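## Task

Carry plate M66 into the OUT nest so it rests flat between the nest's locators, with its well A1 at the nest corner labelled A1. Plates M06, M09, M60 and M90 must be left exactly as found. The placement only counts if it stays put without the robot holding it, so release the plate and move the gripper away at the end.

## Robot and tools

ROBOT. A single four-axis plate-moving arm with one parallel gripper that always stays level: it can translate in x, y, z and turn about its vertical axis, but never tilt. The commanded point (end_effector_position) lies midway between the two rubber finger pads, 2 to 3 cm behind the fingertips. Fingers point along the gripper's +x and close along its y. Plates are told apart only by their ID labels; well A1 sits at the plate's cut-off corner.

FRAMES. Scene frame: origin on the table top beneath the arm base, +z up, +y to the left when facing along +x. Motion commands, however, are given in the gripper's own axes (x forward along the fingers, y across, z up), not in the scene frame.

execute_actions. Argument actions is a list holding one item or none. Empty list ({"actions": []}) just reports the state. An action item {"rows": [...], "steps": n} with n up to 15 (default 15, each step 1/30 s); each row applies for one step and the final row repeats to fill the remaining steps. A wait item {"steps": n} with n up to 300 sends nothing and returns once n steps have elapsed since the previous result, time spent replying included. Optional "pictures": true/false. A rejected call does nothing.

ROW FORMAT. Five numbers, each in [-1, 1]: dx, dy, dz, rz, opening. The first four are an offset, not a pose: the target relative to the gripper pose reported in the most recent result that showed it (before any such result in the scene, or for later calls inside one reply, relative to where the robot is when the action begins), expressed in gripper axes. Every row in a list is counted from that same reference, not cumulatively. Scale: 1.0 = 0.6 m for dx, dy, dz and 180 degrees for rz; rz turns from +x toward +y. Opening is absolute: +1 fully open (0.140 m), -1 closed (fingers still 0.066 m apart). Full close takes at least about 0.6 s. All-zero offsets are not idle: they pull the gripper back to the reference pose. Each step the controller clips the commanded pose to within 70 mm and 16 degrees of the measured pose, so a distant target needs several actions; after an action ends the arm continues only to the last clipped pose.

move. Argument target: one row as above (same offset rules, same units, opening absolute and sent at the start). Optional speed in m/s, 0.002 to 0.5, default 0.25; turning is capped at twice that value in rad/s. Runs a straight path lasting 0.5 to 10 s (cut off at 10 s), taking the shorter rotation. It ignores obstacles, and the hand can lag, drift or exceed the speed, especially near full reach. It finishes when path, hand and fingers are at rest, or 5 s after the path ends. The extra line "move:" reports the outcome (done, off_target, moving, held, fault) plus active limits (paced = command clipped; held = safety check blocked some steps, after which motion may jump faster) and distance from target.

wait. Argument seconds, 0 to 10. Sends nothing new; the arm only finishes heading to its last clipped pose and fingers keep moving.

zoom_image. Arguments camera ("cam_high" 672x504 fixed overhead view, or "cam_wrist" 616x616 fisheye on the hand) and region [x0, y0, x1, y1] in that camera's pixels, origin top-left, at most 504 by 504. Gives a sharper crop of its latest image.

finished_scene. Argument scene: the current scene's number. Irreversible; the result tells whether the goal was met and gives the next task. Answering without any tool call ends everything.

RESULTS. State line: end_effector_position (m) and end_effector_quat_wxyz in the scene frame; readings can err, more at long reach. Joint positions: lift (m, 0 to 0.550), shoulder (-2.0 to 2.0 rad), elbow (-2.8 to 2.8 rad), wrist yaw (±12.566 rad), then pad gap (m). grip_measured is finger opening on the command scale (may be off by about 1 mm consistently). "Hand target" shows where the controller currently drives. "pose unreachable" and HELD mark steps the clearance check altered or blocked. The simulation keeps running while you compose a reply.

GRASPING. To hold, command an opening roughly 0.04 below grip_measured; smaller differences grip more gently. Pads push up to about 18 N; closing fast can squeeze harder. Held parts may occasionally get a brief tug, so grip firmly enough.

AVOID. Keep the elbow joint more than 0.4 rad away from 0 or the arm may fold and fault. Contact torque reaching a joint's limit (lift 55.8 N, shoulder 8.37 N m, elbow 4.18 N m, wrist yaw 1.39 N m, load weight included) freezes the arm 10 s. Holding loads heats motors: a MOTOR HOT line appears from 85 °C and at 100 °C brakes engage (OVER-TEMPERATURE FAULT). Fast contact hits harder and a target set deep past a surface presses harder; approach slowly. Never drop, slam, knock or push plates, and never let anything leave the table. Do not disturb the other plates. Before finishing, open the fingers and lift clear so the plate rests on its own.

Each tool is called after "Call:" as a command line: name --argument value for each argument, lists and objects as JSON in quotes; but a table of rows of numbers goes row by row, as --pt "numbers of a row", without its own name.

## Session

Call:
execute_actions --actions '[]'

Scene clock: 0.00 s of 7200.00 s.
end_effector_position=(+0.5371, -0.1814, +0.2382) grip_measured=+0.99 end_effector_quat_wxyz=(-0.338, -0.000, -0.000, +0.941)
Joint positions: [ 0.233  0.174  2.341 -4.967  0.14 ]
Motor temperatures (°C, as the motors report them): [32 27 28 26]
Hand target: +0.537, -0.181, +0.238; -0.338, -0.000, -0.000, +0.941
camera_calibration (this result's frames):
cam_wrist: T_world_to_cam=[[-0.638294, 0.76977, -0.00583883, 0.492928], [0.468058, 0.38207, -0.796833, -0.00505252], [-0.611148, -0.511347, -0.604171, 0.474809], [0, 0, 0, 1]] pos_world=[0.607177, -0.134719, 0.285718]

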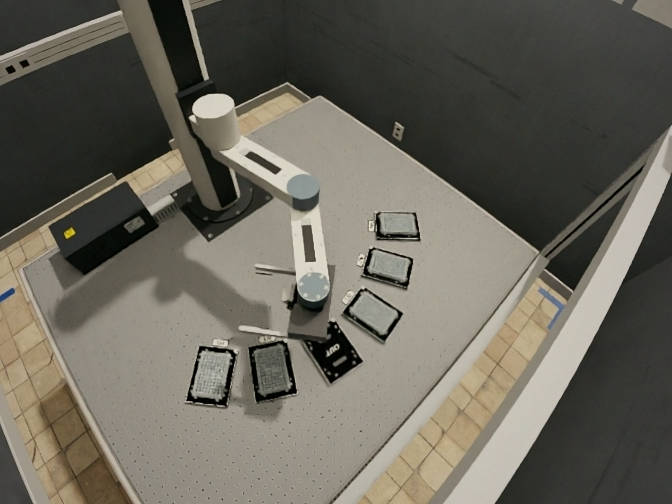

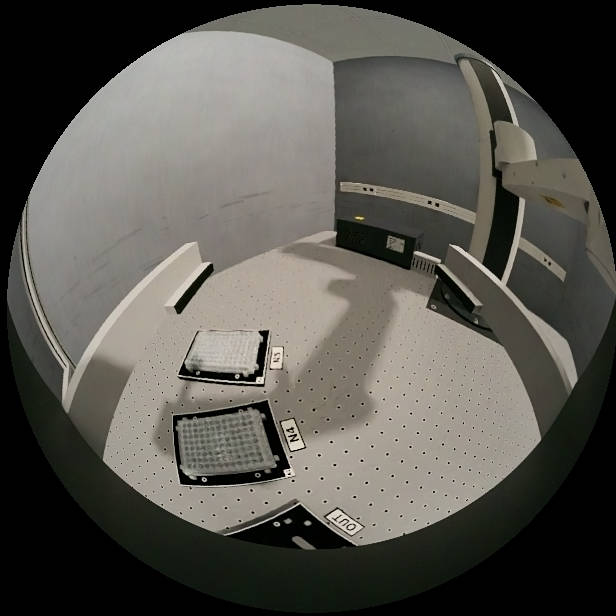

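Call:
zoom_image --camera "cam_high" --region '[330, 200, 440, 350]'

Call:
zoom_image --camera "cam_high" --region '[175, 310, 375, 415]'

Call:
zoom_image --camera "cam_wrist" --region '[160, 320, 320, 500]'

Region (330, 200, 440, 350) of cam_high's 672x504 image, scaled by 3.360, with more detail than that image has; it fills the left 370 columns of this view, and the rest is white.

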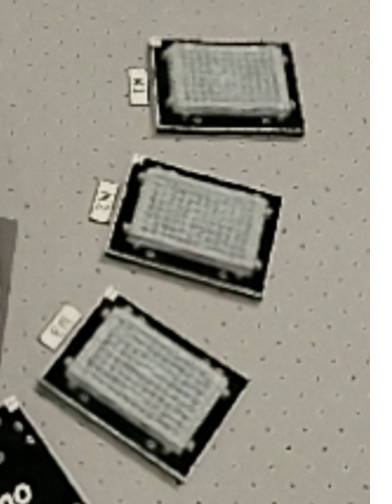

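Region (175, 310, 375, 415) of cam_high's 672x504 image, scaled by 2.520, with more detail than that image has; it fills the top 265 rows of this view, and the rest is white.

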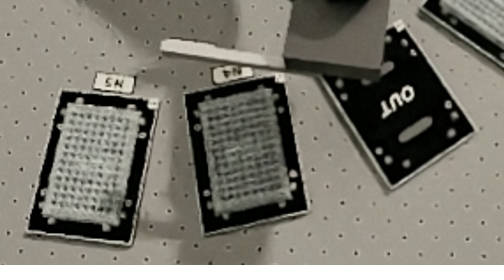

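Region (160, 320, 320, 500) of cam_wrist's 616x616 image, scaled by 2.800, with more detail than that image has.

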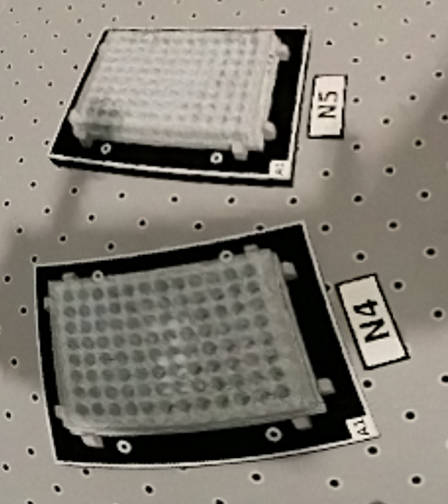

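Call:
move --target '[0.138, -0.008, -0.247, 0.558, 1]' --speed 0.4

Call:
zoom_image --camera "cam_wrist" --region '[170, 220, 460, 350]'

Scene clock: 13.77 s of 7200.00 s.
end_effector_position=(+0.4699, -0.2304, +0.0900) grip_measured=+0.99 end_effector_quat_wxyz=(+0.939, +0.000, +0.000, -0.343)
Joint positions: [ 0.085  0.315  0.924 -1.939  0.14 ]
Motor temperatures (°C, as the motors report them): [32 27 28 26]
Hand target: +0.470, -0.230, +0.090; +0.939, +0.000, +0.000, -0.343
Off the commanded pose: 0.000 m, 0 deg.
After step 90, 8.17 s passed at rest.
move: done
camera_calibration (this result's frames):
cam_wrist: T_world_to_cam=[[-0.641879, -0.766784, -0.00583883, 0.13462], [-0.460298, 0.391385, -0.796833, 0.365399], [0.613284, -0.508783, -0.604171, -0.255675], [0, 0, 0, 1]] pos_world=[0.411404, -0.16987, 0.137477]

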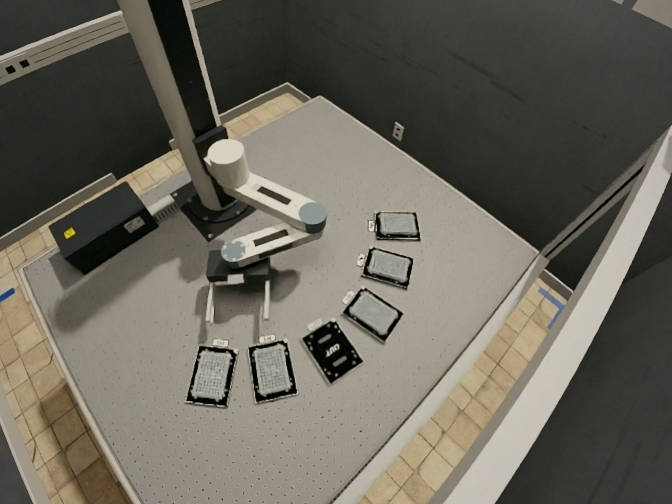

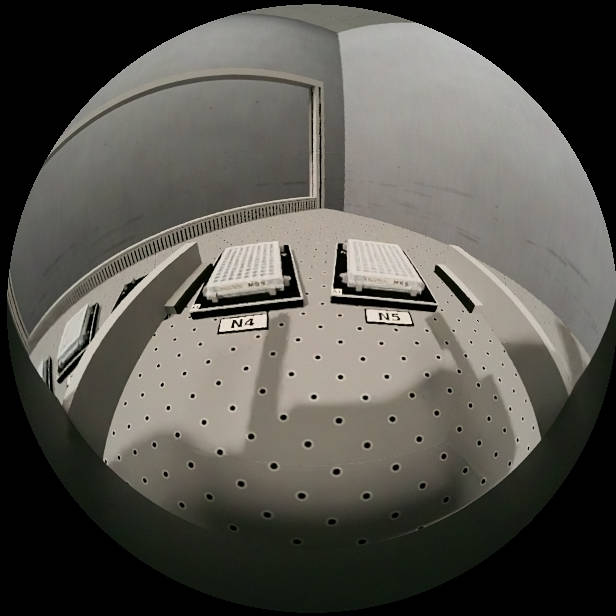

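Region (170, 220, 460, 350) of cam_wrist's 616x616 image, scaled by 1.738, with more detail than that image has; it fills the top 226 rows of this view, and the rest is white.

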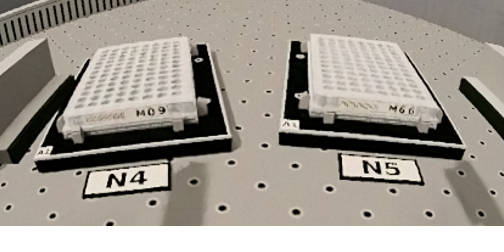

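Call:
zoom_image --camera "cam_wrist" --region '[325, 230, 445, 330]'

Region (325, 230, 445, 330) of cam_wrist's 616x616 image, scaled by 4.200, with more detail than that image has.

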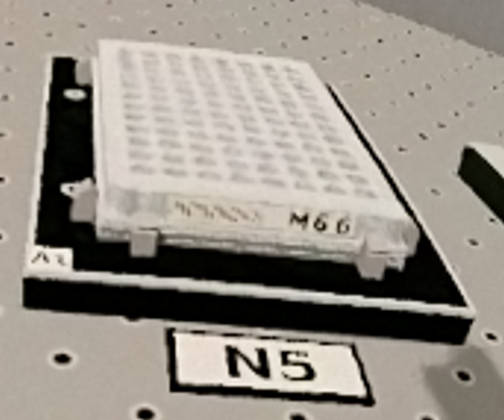

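Call:
move --target '[0.27, -0.133, -0.045, -0.0433, 0.1]' --speed 0.25

Call:
zoom_image --camera "cam_wrist" --region '[170, 240, 490, 520]'

Scene clock: 31.90 s of 7200.00 s.
end_effector_position=(+0.5425, -0.3959, +0.0630) grip_measured=+0.10 end_effector_quat_wxyz=(+0.914, +0.000, +0.000, -0.406)
Joint positions: [ 0.058 -0.187  1.751 -2.401  0.107]
Motor temperatures (°C, as the motors report them): [32 27 28 26]
Hand target: +0.542, -0.396, +0.063; +0.914, +0.000, +0.000, -0.406
Off the commanded pose: 0.000 m, 0 deg.
After step 90, 14.00 s passed at rest.
move: done
camera_calibration (this result's frames):
cam_wrist: T_world_to_cam=[[-0.739823, -0.672777, -0.00583883, 0.144486], [-0.403044, 0.450125, -0.796833, 0.434191], [0.538719, -0.587162, -0.604171, -0.391225], [0, 0, 0, 1]] pos_world=[0.492653, -0.327945, 0.110455]

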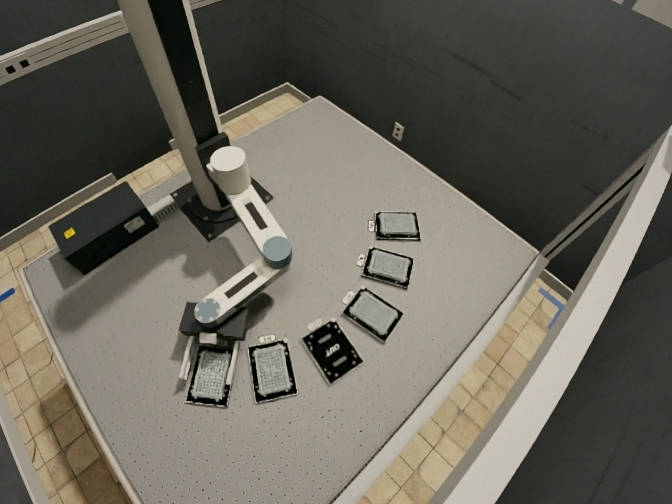

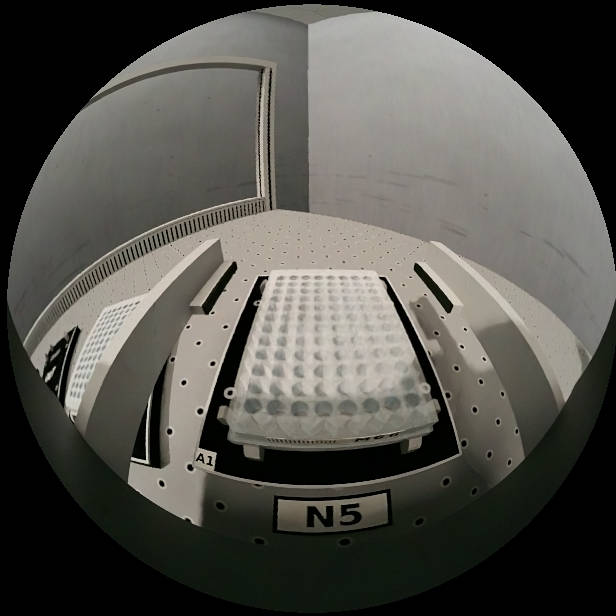

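Region (170, 240, 490, 520) of cam_wrist's 616x616 image, scaled by 1.575, with more detail than that image has; it fills the top 441 rows of this view, and the rest is white.

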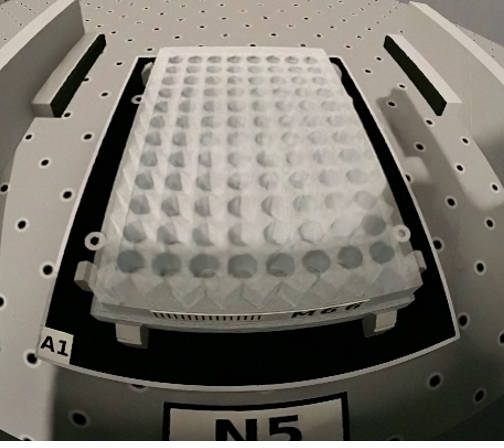

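Call:
zoom_image --camera "cam_wrist" --region '[200, 380, 460, 480]'

Call:
zoom_image --camera "cam_wrist" --region '[245, 255, 405, 315]'

Region (200, 380, 460, 480) of cam_wrist's 616x616 image, scaled by 1.938, with more detail than that image has; it fills the top 194 rows of this view, and the rest is white.

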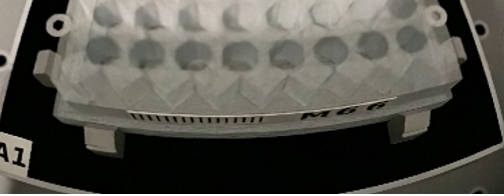

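Region (245, 255, 405, 315) of cam_wrist's 616x616 image, scaled by 3.150, with more detail than that image has; it fills the top 189 rows of this view, and the rest is white.

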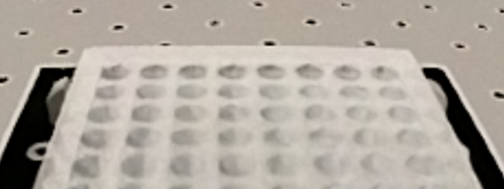

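Call:
zoom_image --camera "cam_wrist" --region '[210, 390, 290, 460]'

Call:
zoom_image --camera "cam_wrist" --region '[375, 385, 455, 455]'

Region (210, 390, 290, 460) of cam_wrist's 616x616 image, scaled by 6.300, with more detail than that image has; it fills the top 441 rows of this view, and the rest is white.

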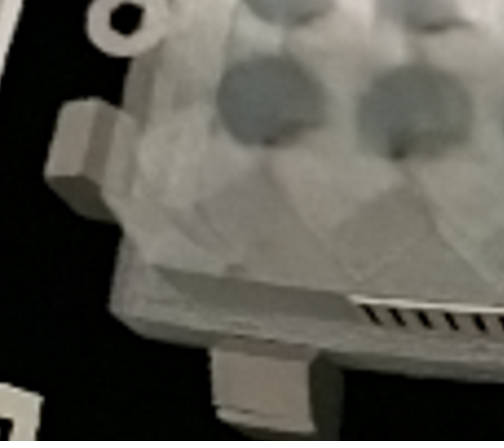

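Region (375, 385, 455, 455) of cam_wrist's 616x616 image, scaled by 6.300, with more detail than that image has; it fills the top 441 rows of this view, and the rest is white.

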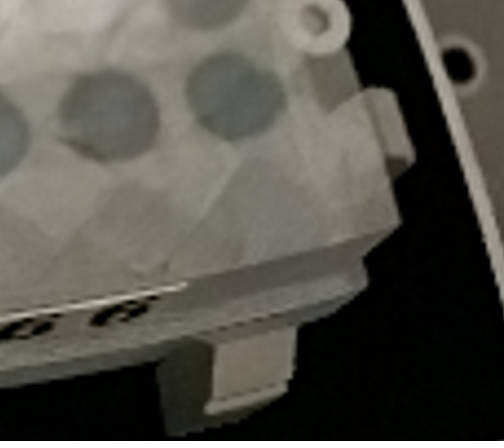

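Call:
move --target '[-0.0015, 0, -0.0495, 0, 0.1]' --speed 0.05

Call:
zoom_image --camera "cam_wrist" --region '[150, 220, 510, 460]'

Scene clock: 50.47 s of 7200.00 s.
end_effector_position=(+0.5418, -0.3952, +0.0332) grip_measured=+0.10 end_effector_quat_wxyz=(+0.914, +0.000, +0.000, -0.406)
Joint positions: [ 0.028 -0.184  1.746 -2.398  0.107]
Motor temperatures (°C, as the motors report them): [32 27 28 26]
Hand target: +0.542, -0.395, +0.033; +0.914, +0.000, +0.000, -0.406
Off the commanded pose: 0.000 m, 0 deg.
After step 90, 14.73 s passed at rest.
move: done
camera_calibration (this result's frames):
cam_wrist: T_world_to_cam=[[-0.739942, -0.672645, -0.00583883, 0.144392], [-0.402964, 0.450196, -0.796833, 0.409958], [0.538615, -0.587258, -0.604171, -0.408491], [0, 0, 0, 1]] pos_world=[0.492059, -0.327327, 0.0807134]

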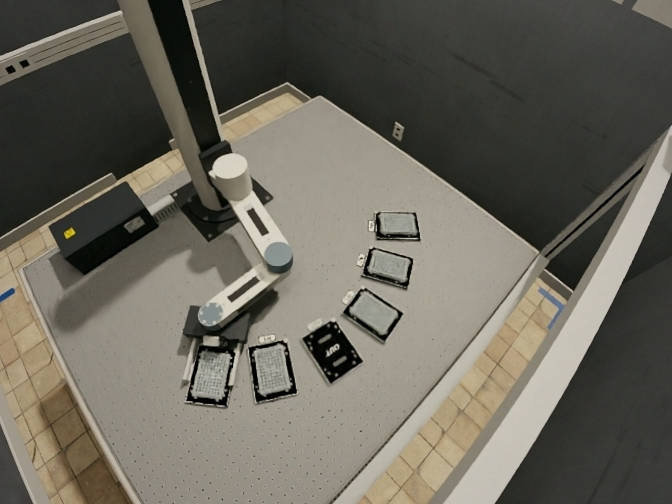

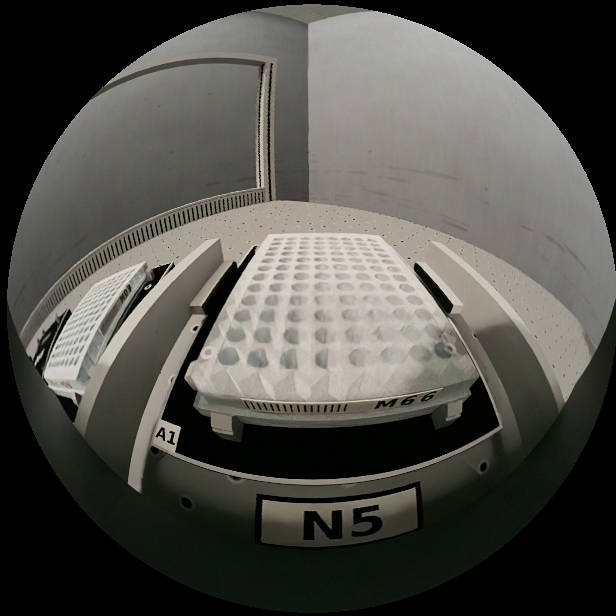

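Region (150, 220, 510, 460) of cam_wrist's 616x616 image, scaled by 1.400, with more detail than that image has.

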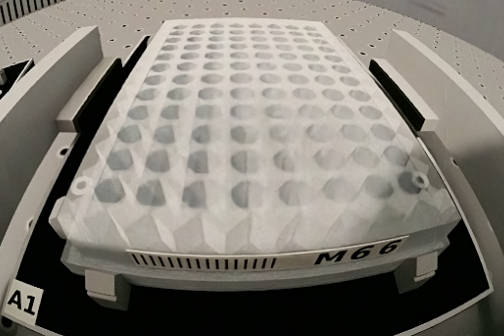

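Call:
execute_actions --actions '[{"rows": [[0,0,0.0007,0,-0.05],[0,0,0.0007,0,-0.2],[0,0,0.0007,0,-0.32],[0,0,0.0007,0,-0.41],[0,0,0.0007,0,-0.46],[0,0,0.0007,0,-0.49],[0,0,0.0007,0,-0.51],[0,0,0.0007,0,-0.525],[0,0,0.0007,0,-0.54],[0,0,0.0007,0,-0.55],[0,0,0.0007,0,-0.56],[0,0,0.0007,0,-0.57],[0,0,0.0007,0,-0.58],[0,0,0.0007,0,-0.59],[0,0,0.0007,0,-0.60]], "steps": 15}]' --pictures false

Call:
execute_actions --actions '[{"steps": 10}]' --pictures false

Scene clock: 59.73 s of 7200.00 s.
end_effector_position=(+0.5420, -0.3951, +0.0337) grip_measured=-0.57 end_effector_quat_wxyz=(+0.914, +0.000, +0.000, -0.406)
Joint positions: [ 0.029 -0.184  1.746 -2.397  0.082]
Motor temperatures (°C, as the motors report them): [32 27 28 26]
Hand target: +0.542, -0.395, +0.034; +0.914, +0.000, +0.000, -0.406
Off the commanded pose: 0.000 m, 0 deg.
Steps of this call (steps 1 to 90: nothing new was sent; then 5.77 s passed at rest; steps 91 to 105: all 15 steps of this action). Readings (end_effector_position):
91: (+0.5418, -0.3952, +0.0334)
92: (+0.5418, -0.3952, +0.0336)
94: (+0.5418, -0.3952, +0.0336)
98: (+0.5419, -0.3952, +0.0336)
105: the state above

Scene clock: 60.07 s of 7200.00 s.
end_effector_position=(+0.5420, -0.3951, +0.0337) grip_measured=-0.58 end_effector_quat_wxyz=(+0.914, +0.000, +0.000, -0.406)
Joint positions: [ 0.029 -0.184  1.746 -2.397  0.082]
Motor temperatures (°C, as the motors report them): [32 27 28 26]
Hand target: +0.542, -0.395, +0.034; +0.914, +0.000, +0.000, -0.406
Off the commanded pose: 0.000 m, 0 deg.
Steps of this call (steps 1 to 10: nothing new was sent). Readings (end_effector_position):
1: (+0.5420, -0.3951, +0.0337)
2: (+0.5420, -0.3951, +0.0337)
4: (+0.5420, -0.3951, +0.0337)
8: (+0.5420, -0.3951, +0.0337)
10: the state above

Call:
move --target '[0, 0, 0.065, 0, -0.62]' --speed 0.06

Call:
zoom_image --camera "cam_wrist" --region '[190, 390, 470, 540]'

Scene clock: 64.57 s of 7200.00 s.
end_effector_position=(+0.5420, -0.3951, +0.0727) grip_measured=-0.58 end_effector_quat_wxyz=(+0.914, +0.000, +0.000, -0.406)
Joint positions: [ 0.068 -0.184  1.746 -2.397  0.082]
Motor temperatures (°C, as the motors report them): [32 27 28 26]
Hand target: +0.542, -0.395, +0.073; +0.914, +0.000, +0.000, -0.406
Off the commanded pose: 0.000 m, 0 deg.
After step 90, 0.60 s passed at rest.
move: done
camera_calibration (this result's frames):
cam_wrist: T_world_to_cam=[[-0.739479, -0.673155, -0.00583883, 0.144338], [-0.403274, 0.449919, -0.796833, 0.441474], [0.539019, -0.586887, -0.604171, -0.384733], [0, 0, 0, 1]] pos_world=[0.492148, -0.32726, 0.12018]

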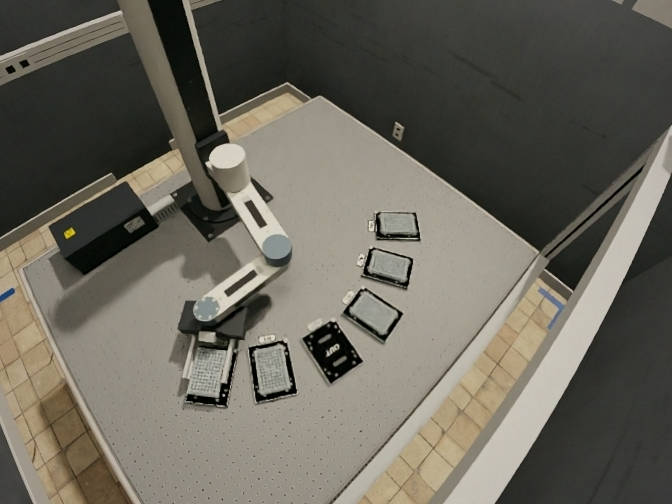

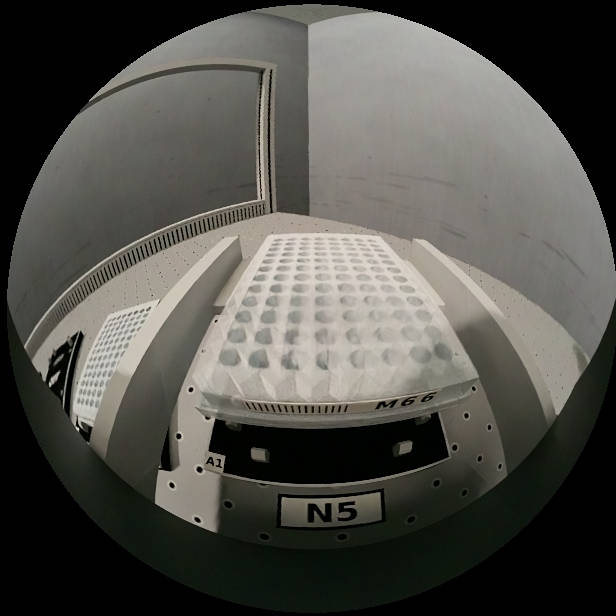

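Region (190, 390, 470, 540) of cam_wrist's 616x616 image, scaled by 1.800, with more detail than that image has; it fills the top 270 rows of this view, and the rest is white.

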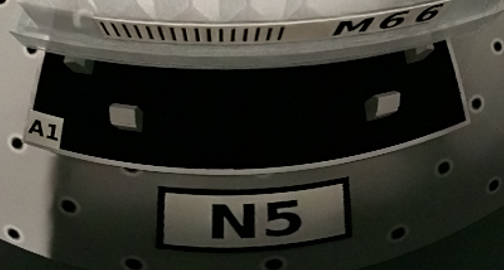

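Call:
move --target '[-0.176, 0.559, 0, 0.211, -0.62]' --speed 0.2

Call:
zoom_image --camera "cam_wrist" --region '[190, 390, 470, 540]'

Scene clock: 75.53 s of 7200.00 s.
end_effector_position=(+0.7199, -0.0917, +0.0727) grip_measured=-0.58 end_effector_quat_wxyz=(+0.996, +0.000, +0.000, -0.086)
Joint positions: [ 0.068  0.433  1.828 -2.433  0.082]
Motor temperatures (°C, as the motors report them): [32 27 28 26]
Hand target: +0.720, -0.092, +0.073; +0.996, +0.000, +0.000, -0.086
Off the commanded pose: 0.000 m, 0 deg.
After step 130, 4.57 s passed at rest.
move: done
camera_calibration (this result's frames):
cam_wrist: T_world_to_cam=[[-0.167926, -0.985782, -0.00583883, 0.0400824], [-0.59482, 0.106046, -0.796833, 0.483063], [0.786124, -0.130336, -0.604171, -0.438591], [0, 0, 0, 1]] pos_world=[0.638853, -0.0688781, 0.120171]

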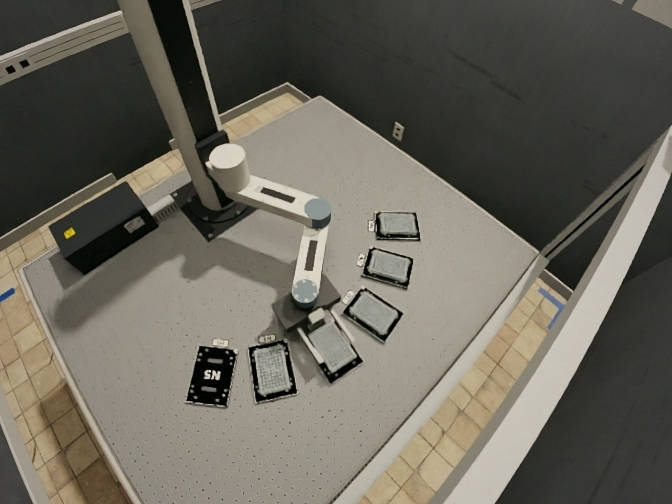

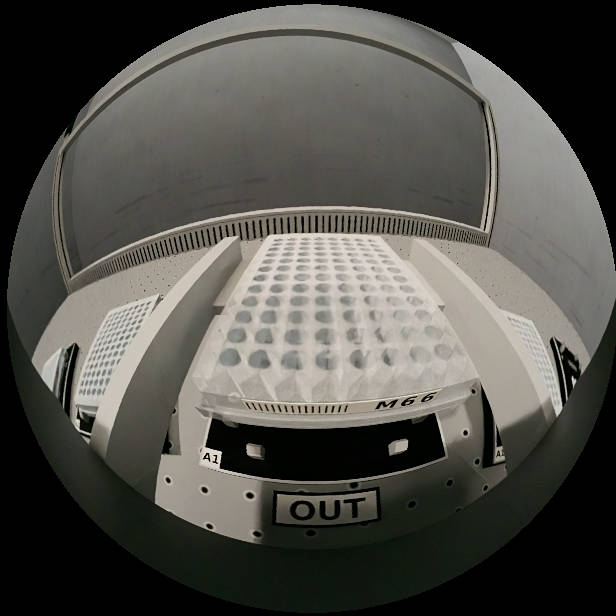

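Region (190, 390, 470, 540) of cam_wrist's 616x616 image, scaled by 1.800, with more detail than that image has; it fills the top 270 rows of this view, and the rest is white.

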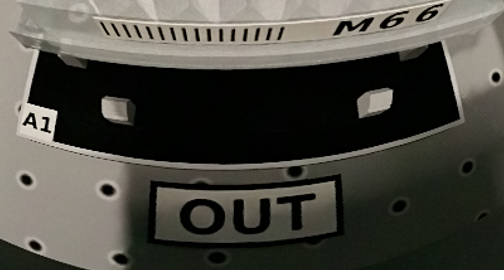

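Call:
move --target '[0.0021, 0.0017, 0, -0.004, -0.62]' --speed 0.05

Call:
zoom_image --camera "cam_wrist" --region '[190, 390, 470, 540]'

Scene clock: 89.63 s of 7200.00 s.
end_effector_position=(+0.7213, -0.0910, +0.0727) grip_measured=-0.58 end_effector_quat_wxyz=(+0.996, +0.000, +0.000, -0.092)
Joint positions: [ 0.068  0.436  1.836 -2.457  0.082]
Motor temperatures (°C, as the motors report them): [32 27 28 26]
Hand target: +0.721, -0.091, +0.073; +0.996, +0.000, +0.000, -0.092
Off the commanded pose: 0.000 m, 0 deg.
After step 90, 10.40 s passed at rest.
move: done
camera_calibration (this result's frames):
cam_wrist: T_world_to_cam=[[-0.180334, -0.983588, -0.00583883, 0.0501612], [-0.593436, 0.113533, -0.796833, 0.483485], [0.784419, -0.140231, -0.604171, -0.439245], [0, 0, 0, 1]] pos_world=[0.640515, -0.0671493, 0.120171]

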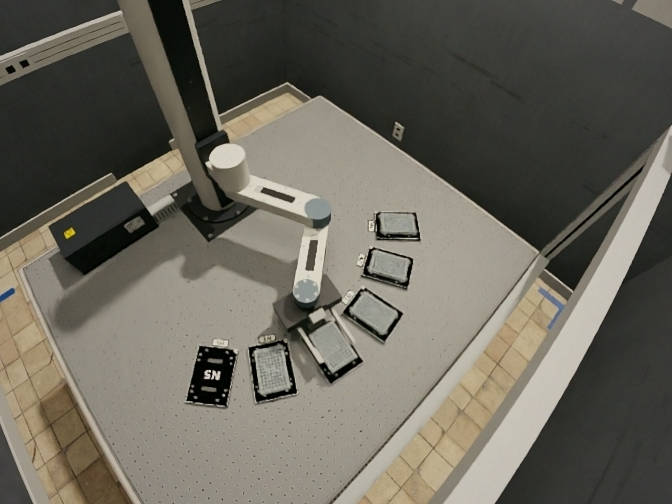

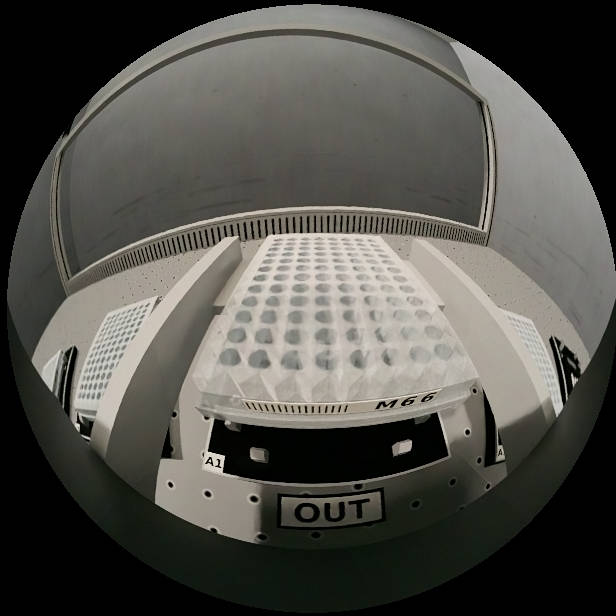

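Region (190, 390, 470, 540) of cam_wrist's 616x616 image, scaled by 1.800, with more detail than that image has; it fills the top 270 rows of this view, and the rest is white.

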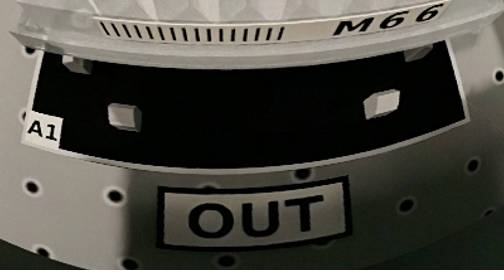

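Call:
move --target '[0, 0.0005, -0.042, 0, -0.62]' --speed 0.06

Call:
move --target '[0, 0, -0.0226, 0, -0.62]' --speed 0.012

Scene clock: 95.33 s of 7200.00 s.
end_effector_position=(+0.7213, -0.0907, +0.0474) grip_measured=-0.58 end_effector_quat_wxyz=(+0.996, +0.000, +0.000, -0.092)
Joint positions: [ 0.042  0.436  1.836 -2.457  0.082]
Motor temperatures (°C, as the motors report them): [32 27 28 26]
Hand target: +0.721, -0.091, +0.047; +0.996, +0.000, +0.000, -0.092
Off the commanded pose: 0.000 m, 0 deg.
After step 90, 2.00 s passed at rest.
move: done
camera_calibration (this result's frames):
cam_wrist: T_world_to_cam=[[-0.180252, -0.983603, -0.00583883, 0.0501942], [-0.593446, 0.113483, -0.796833, 0.463359], [0.78443, -0.140166, -0.604171, -0.454502], [0, 0, 0, 1]] pos_world=[0.640551, -0.0669181, 0.0949161]

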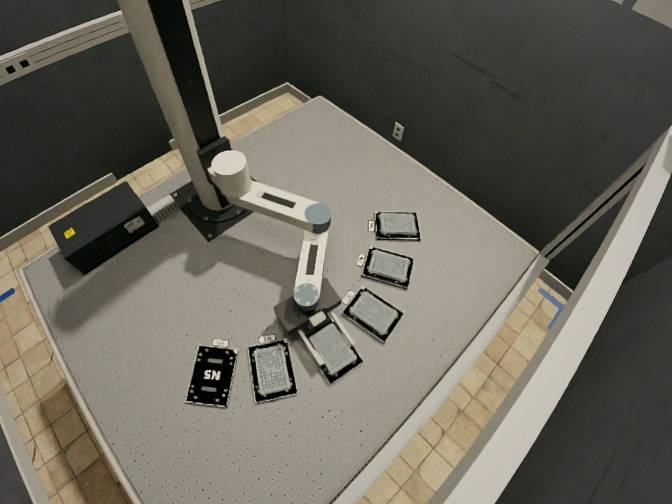

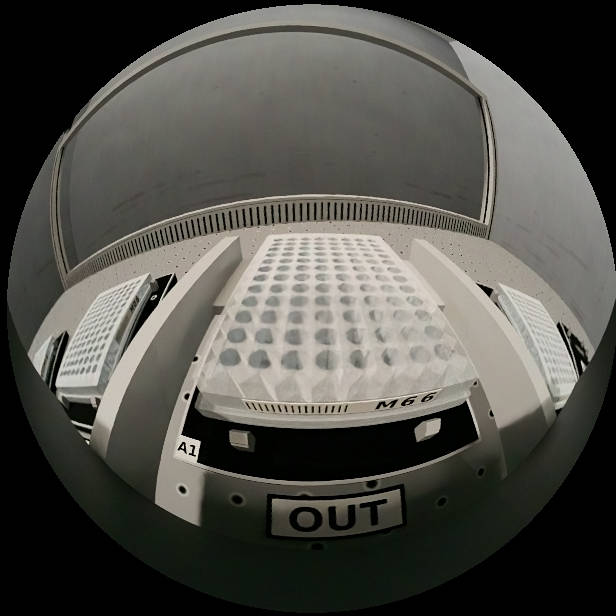

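Scene clock: 96.70 s of 7200.00 s.
end_effector_position=(+0.7215, -0.0903, +0.0338) grip_measured=-0.58 end_effector_quat_wxyz=(+0.996, +0.000, +0.000, -0.091)
Joint positions: [ 0.029  0.436  1.837 -2.456  0.082]
Motor temperatures (°C, as the motors report them): [32 27 28 26]
Hand target: +0.721, -0.091, +0.034; +0.996, +0.000, +0.000, -0.092
Off the commanded pose: 0.000 m, 0 deg.
move: done
camera_calibration (this result's frames):
cam_wrist: T_world_to_cam=[[-0.178684, -0.983889, -0.00583883, 0.049352], [-0.593626, 0.112537, -0.796833, 0.452608], [0.784653, -0.138915, -0.604171, -0.462804], [0, 0, 0, 1]] pos_world=[0.640639, -0.0666688, 0.0813284]

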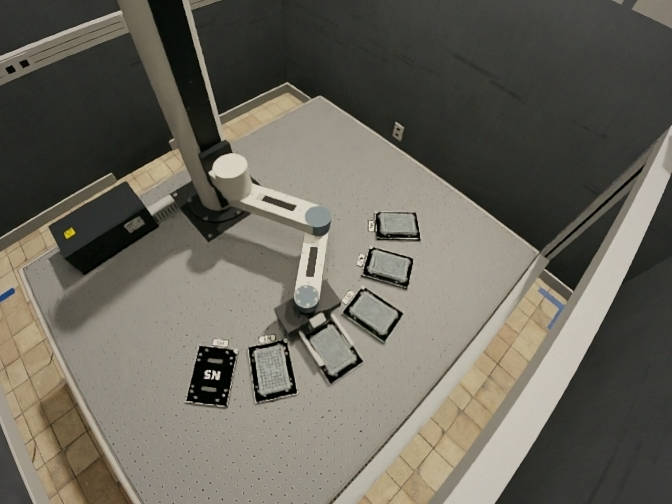

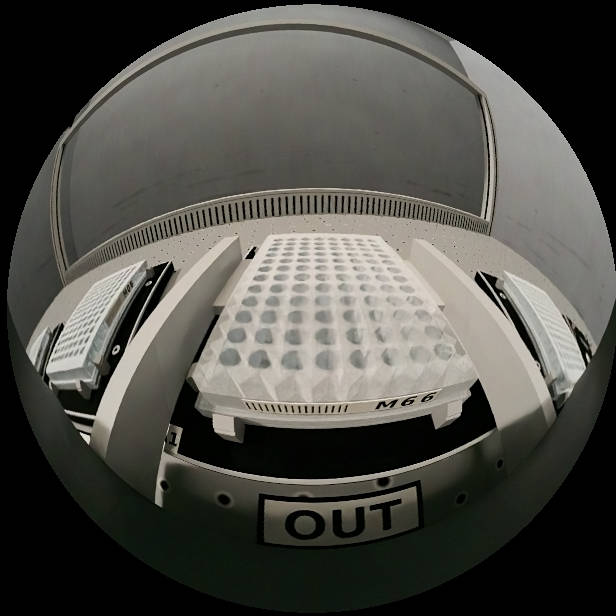

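Call:
execute_actions --actions '[{"rows": [[0,0,0,0,-0.59],[0,0,0,0,-0.57],[0,0,0,0,-0.55],[0,0,0,0,-0.5],[0,0,0,0,-0.4],[0,0,0,0,-0.25],[0,0,0,0,-0.1],[0,0,0,0,0.1]], "steps": 15}]' --pictures false

Call:
move --target '[0, 0, 0.07, 0, 0.1]' --speed 0.1

Call:
move --target '[-0.22, 0, 0.03, 0, 0.1]' --speed 0.25

Call:
zoom_image --camera "cam_wrist" --region '[220, 220, 430, 380]'

Scene clock: 104.37 s of 7200.00 s.
end_effector_position=(+0.7215, -0.0903, +0.0338) grip_measured=+0.10 end_effector_quat_wxyz=(+0.996, +0.000, +0.000, -0.091)
Joint positions: [ 0.029  0.436  1.837 -2.456  0.107]
Motor temperatures (°C, as the motors report them): [32 27 28 26]
Hand target: +0.721, -0.090, +0.034; +0.996, +0.000, +0.000, -0.091
Off the commanded pose: 0.000 m, 0 deg.
Steps of this call (steps 1 to 90: nothing new was sent; then 4.17 s passed at rest; steps 91 to 105: all 15 steps of this action). Readings (end_effector_position):
91: (+0.7215, -0.0903, +0.0338)
92: (+0.7215, -0.0903, +0.0338)
94: (+0.7215, -0.0903, +0.0338)
98: (+0.7215, -0.0903, +0.0338)
105: the state above

Scene clock: 105.33 s of 7200.00 s.
end_effector_position=(+0.7215, -0.0903, +0.0759) grip_measured=+0.10 end_effector_quat_wxyz=(+0.996, +0.000, +0.000, -0.091)
Joint positions: [ 0.071  0.436  1.837 -2.456  0.107]
Motor temperatures (°C, as the motors report them): [32 27 28 26]
Hand target: +0.721, -0.090, +0.076; +0.996, +0.000, +0.000, -0.091
Off the commanded pose: 0.000 m, 0 deg.
move: done
camera_calibration (this result's frames):
cam_wrist: T_world_to_cam=[[-0.178424, -0.983936, -0.00583883, 0.0494826], [-0.593656, 0.11238, -0.796833, 0.486122], [0.78469, -0.138708, -0.604171, -0.437421], [0, 0, 0, 1]] pos_world=[0.640658, -0.0666167, 0.12337]

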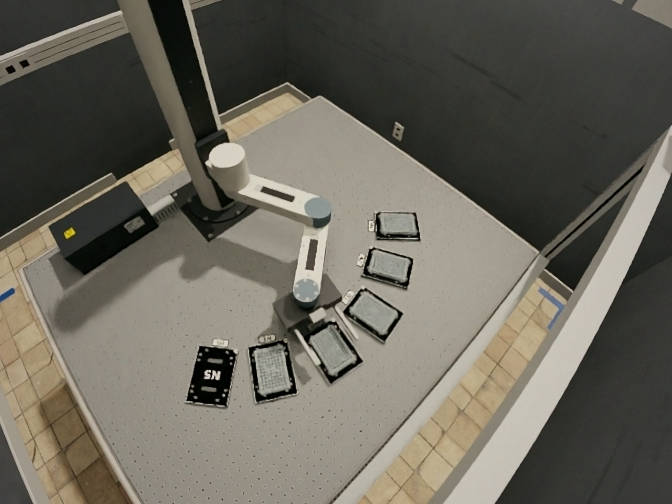

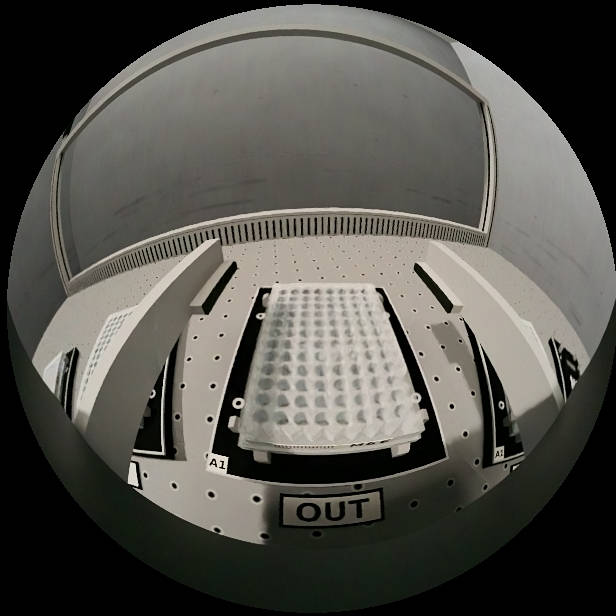

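Scene clock: 106.23 s of 7200.00 s.
end_effector_position=(+0.5916, -0.0663, +0.0939) grip_measured=+0.10 end_effector_quat_wxyz=(+0.996, +0.000, +0.000, -0.091)
Joint positions: [ 0.089  0.737  1.137 -2.057  0.107]
Motor temperatures (°C, as the motors report them): [32 27 28 26]
Hand target: +0.592, -0.066, +0.094; +0.996, +0.000, +0.000, -0.091
Off the commanded pose: 0.000 m, 0 deg.
move: done
camera_calibration (this result's frames):
cam_wrist: T_world_to_cam=[[-0.178777, -0.983872, -0.00583883, 0.0501773], [-0.593615, 0.112593, -0.796833, 0.420671], [0.78464, -0.138989, -0.604171, -0.321263], [0, 0, 0, 1]] pos_world=[0.510763, -0.0426487, 0.1414]

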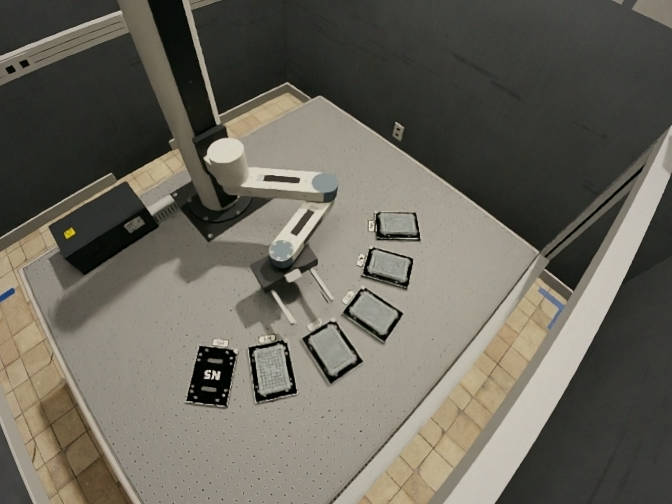

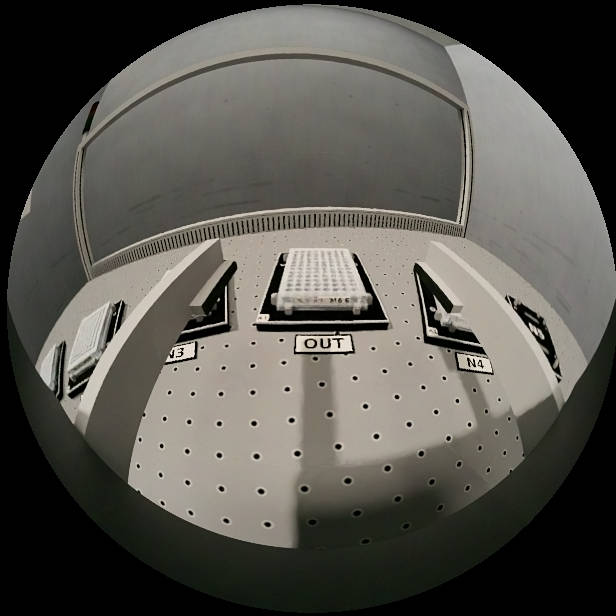

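Region (220, 220, 430, 380) of cam_wrist's 616x616 image, scaled by 2.400, with more detail than that image has; it fills the top 384 rows of this view, and the rest is white.

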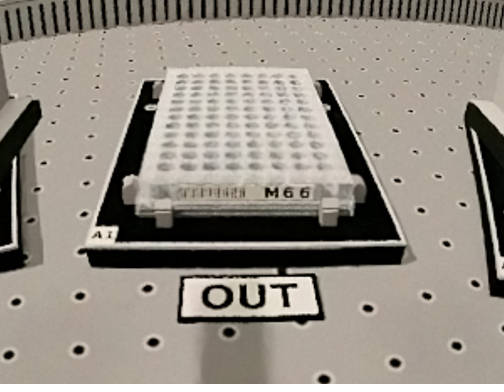

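Call:
finished_scene --scene 2

The scene is finished: the task was done.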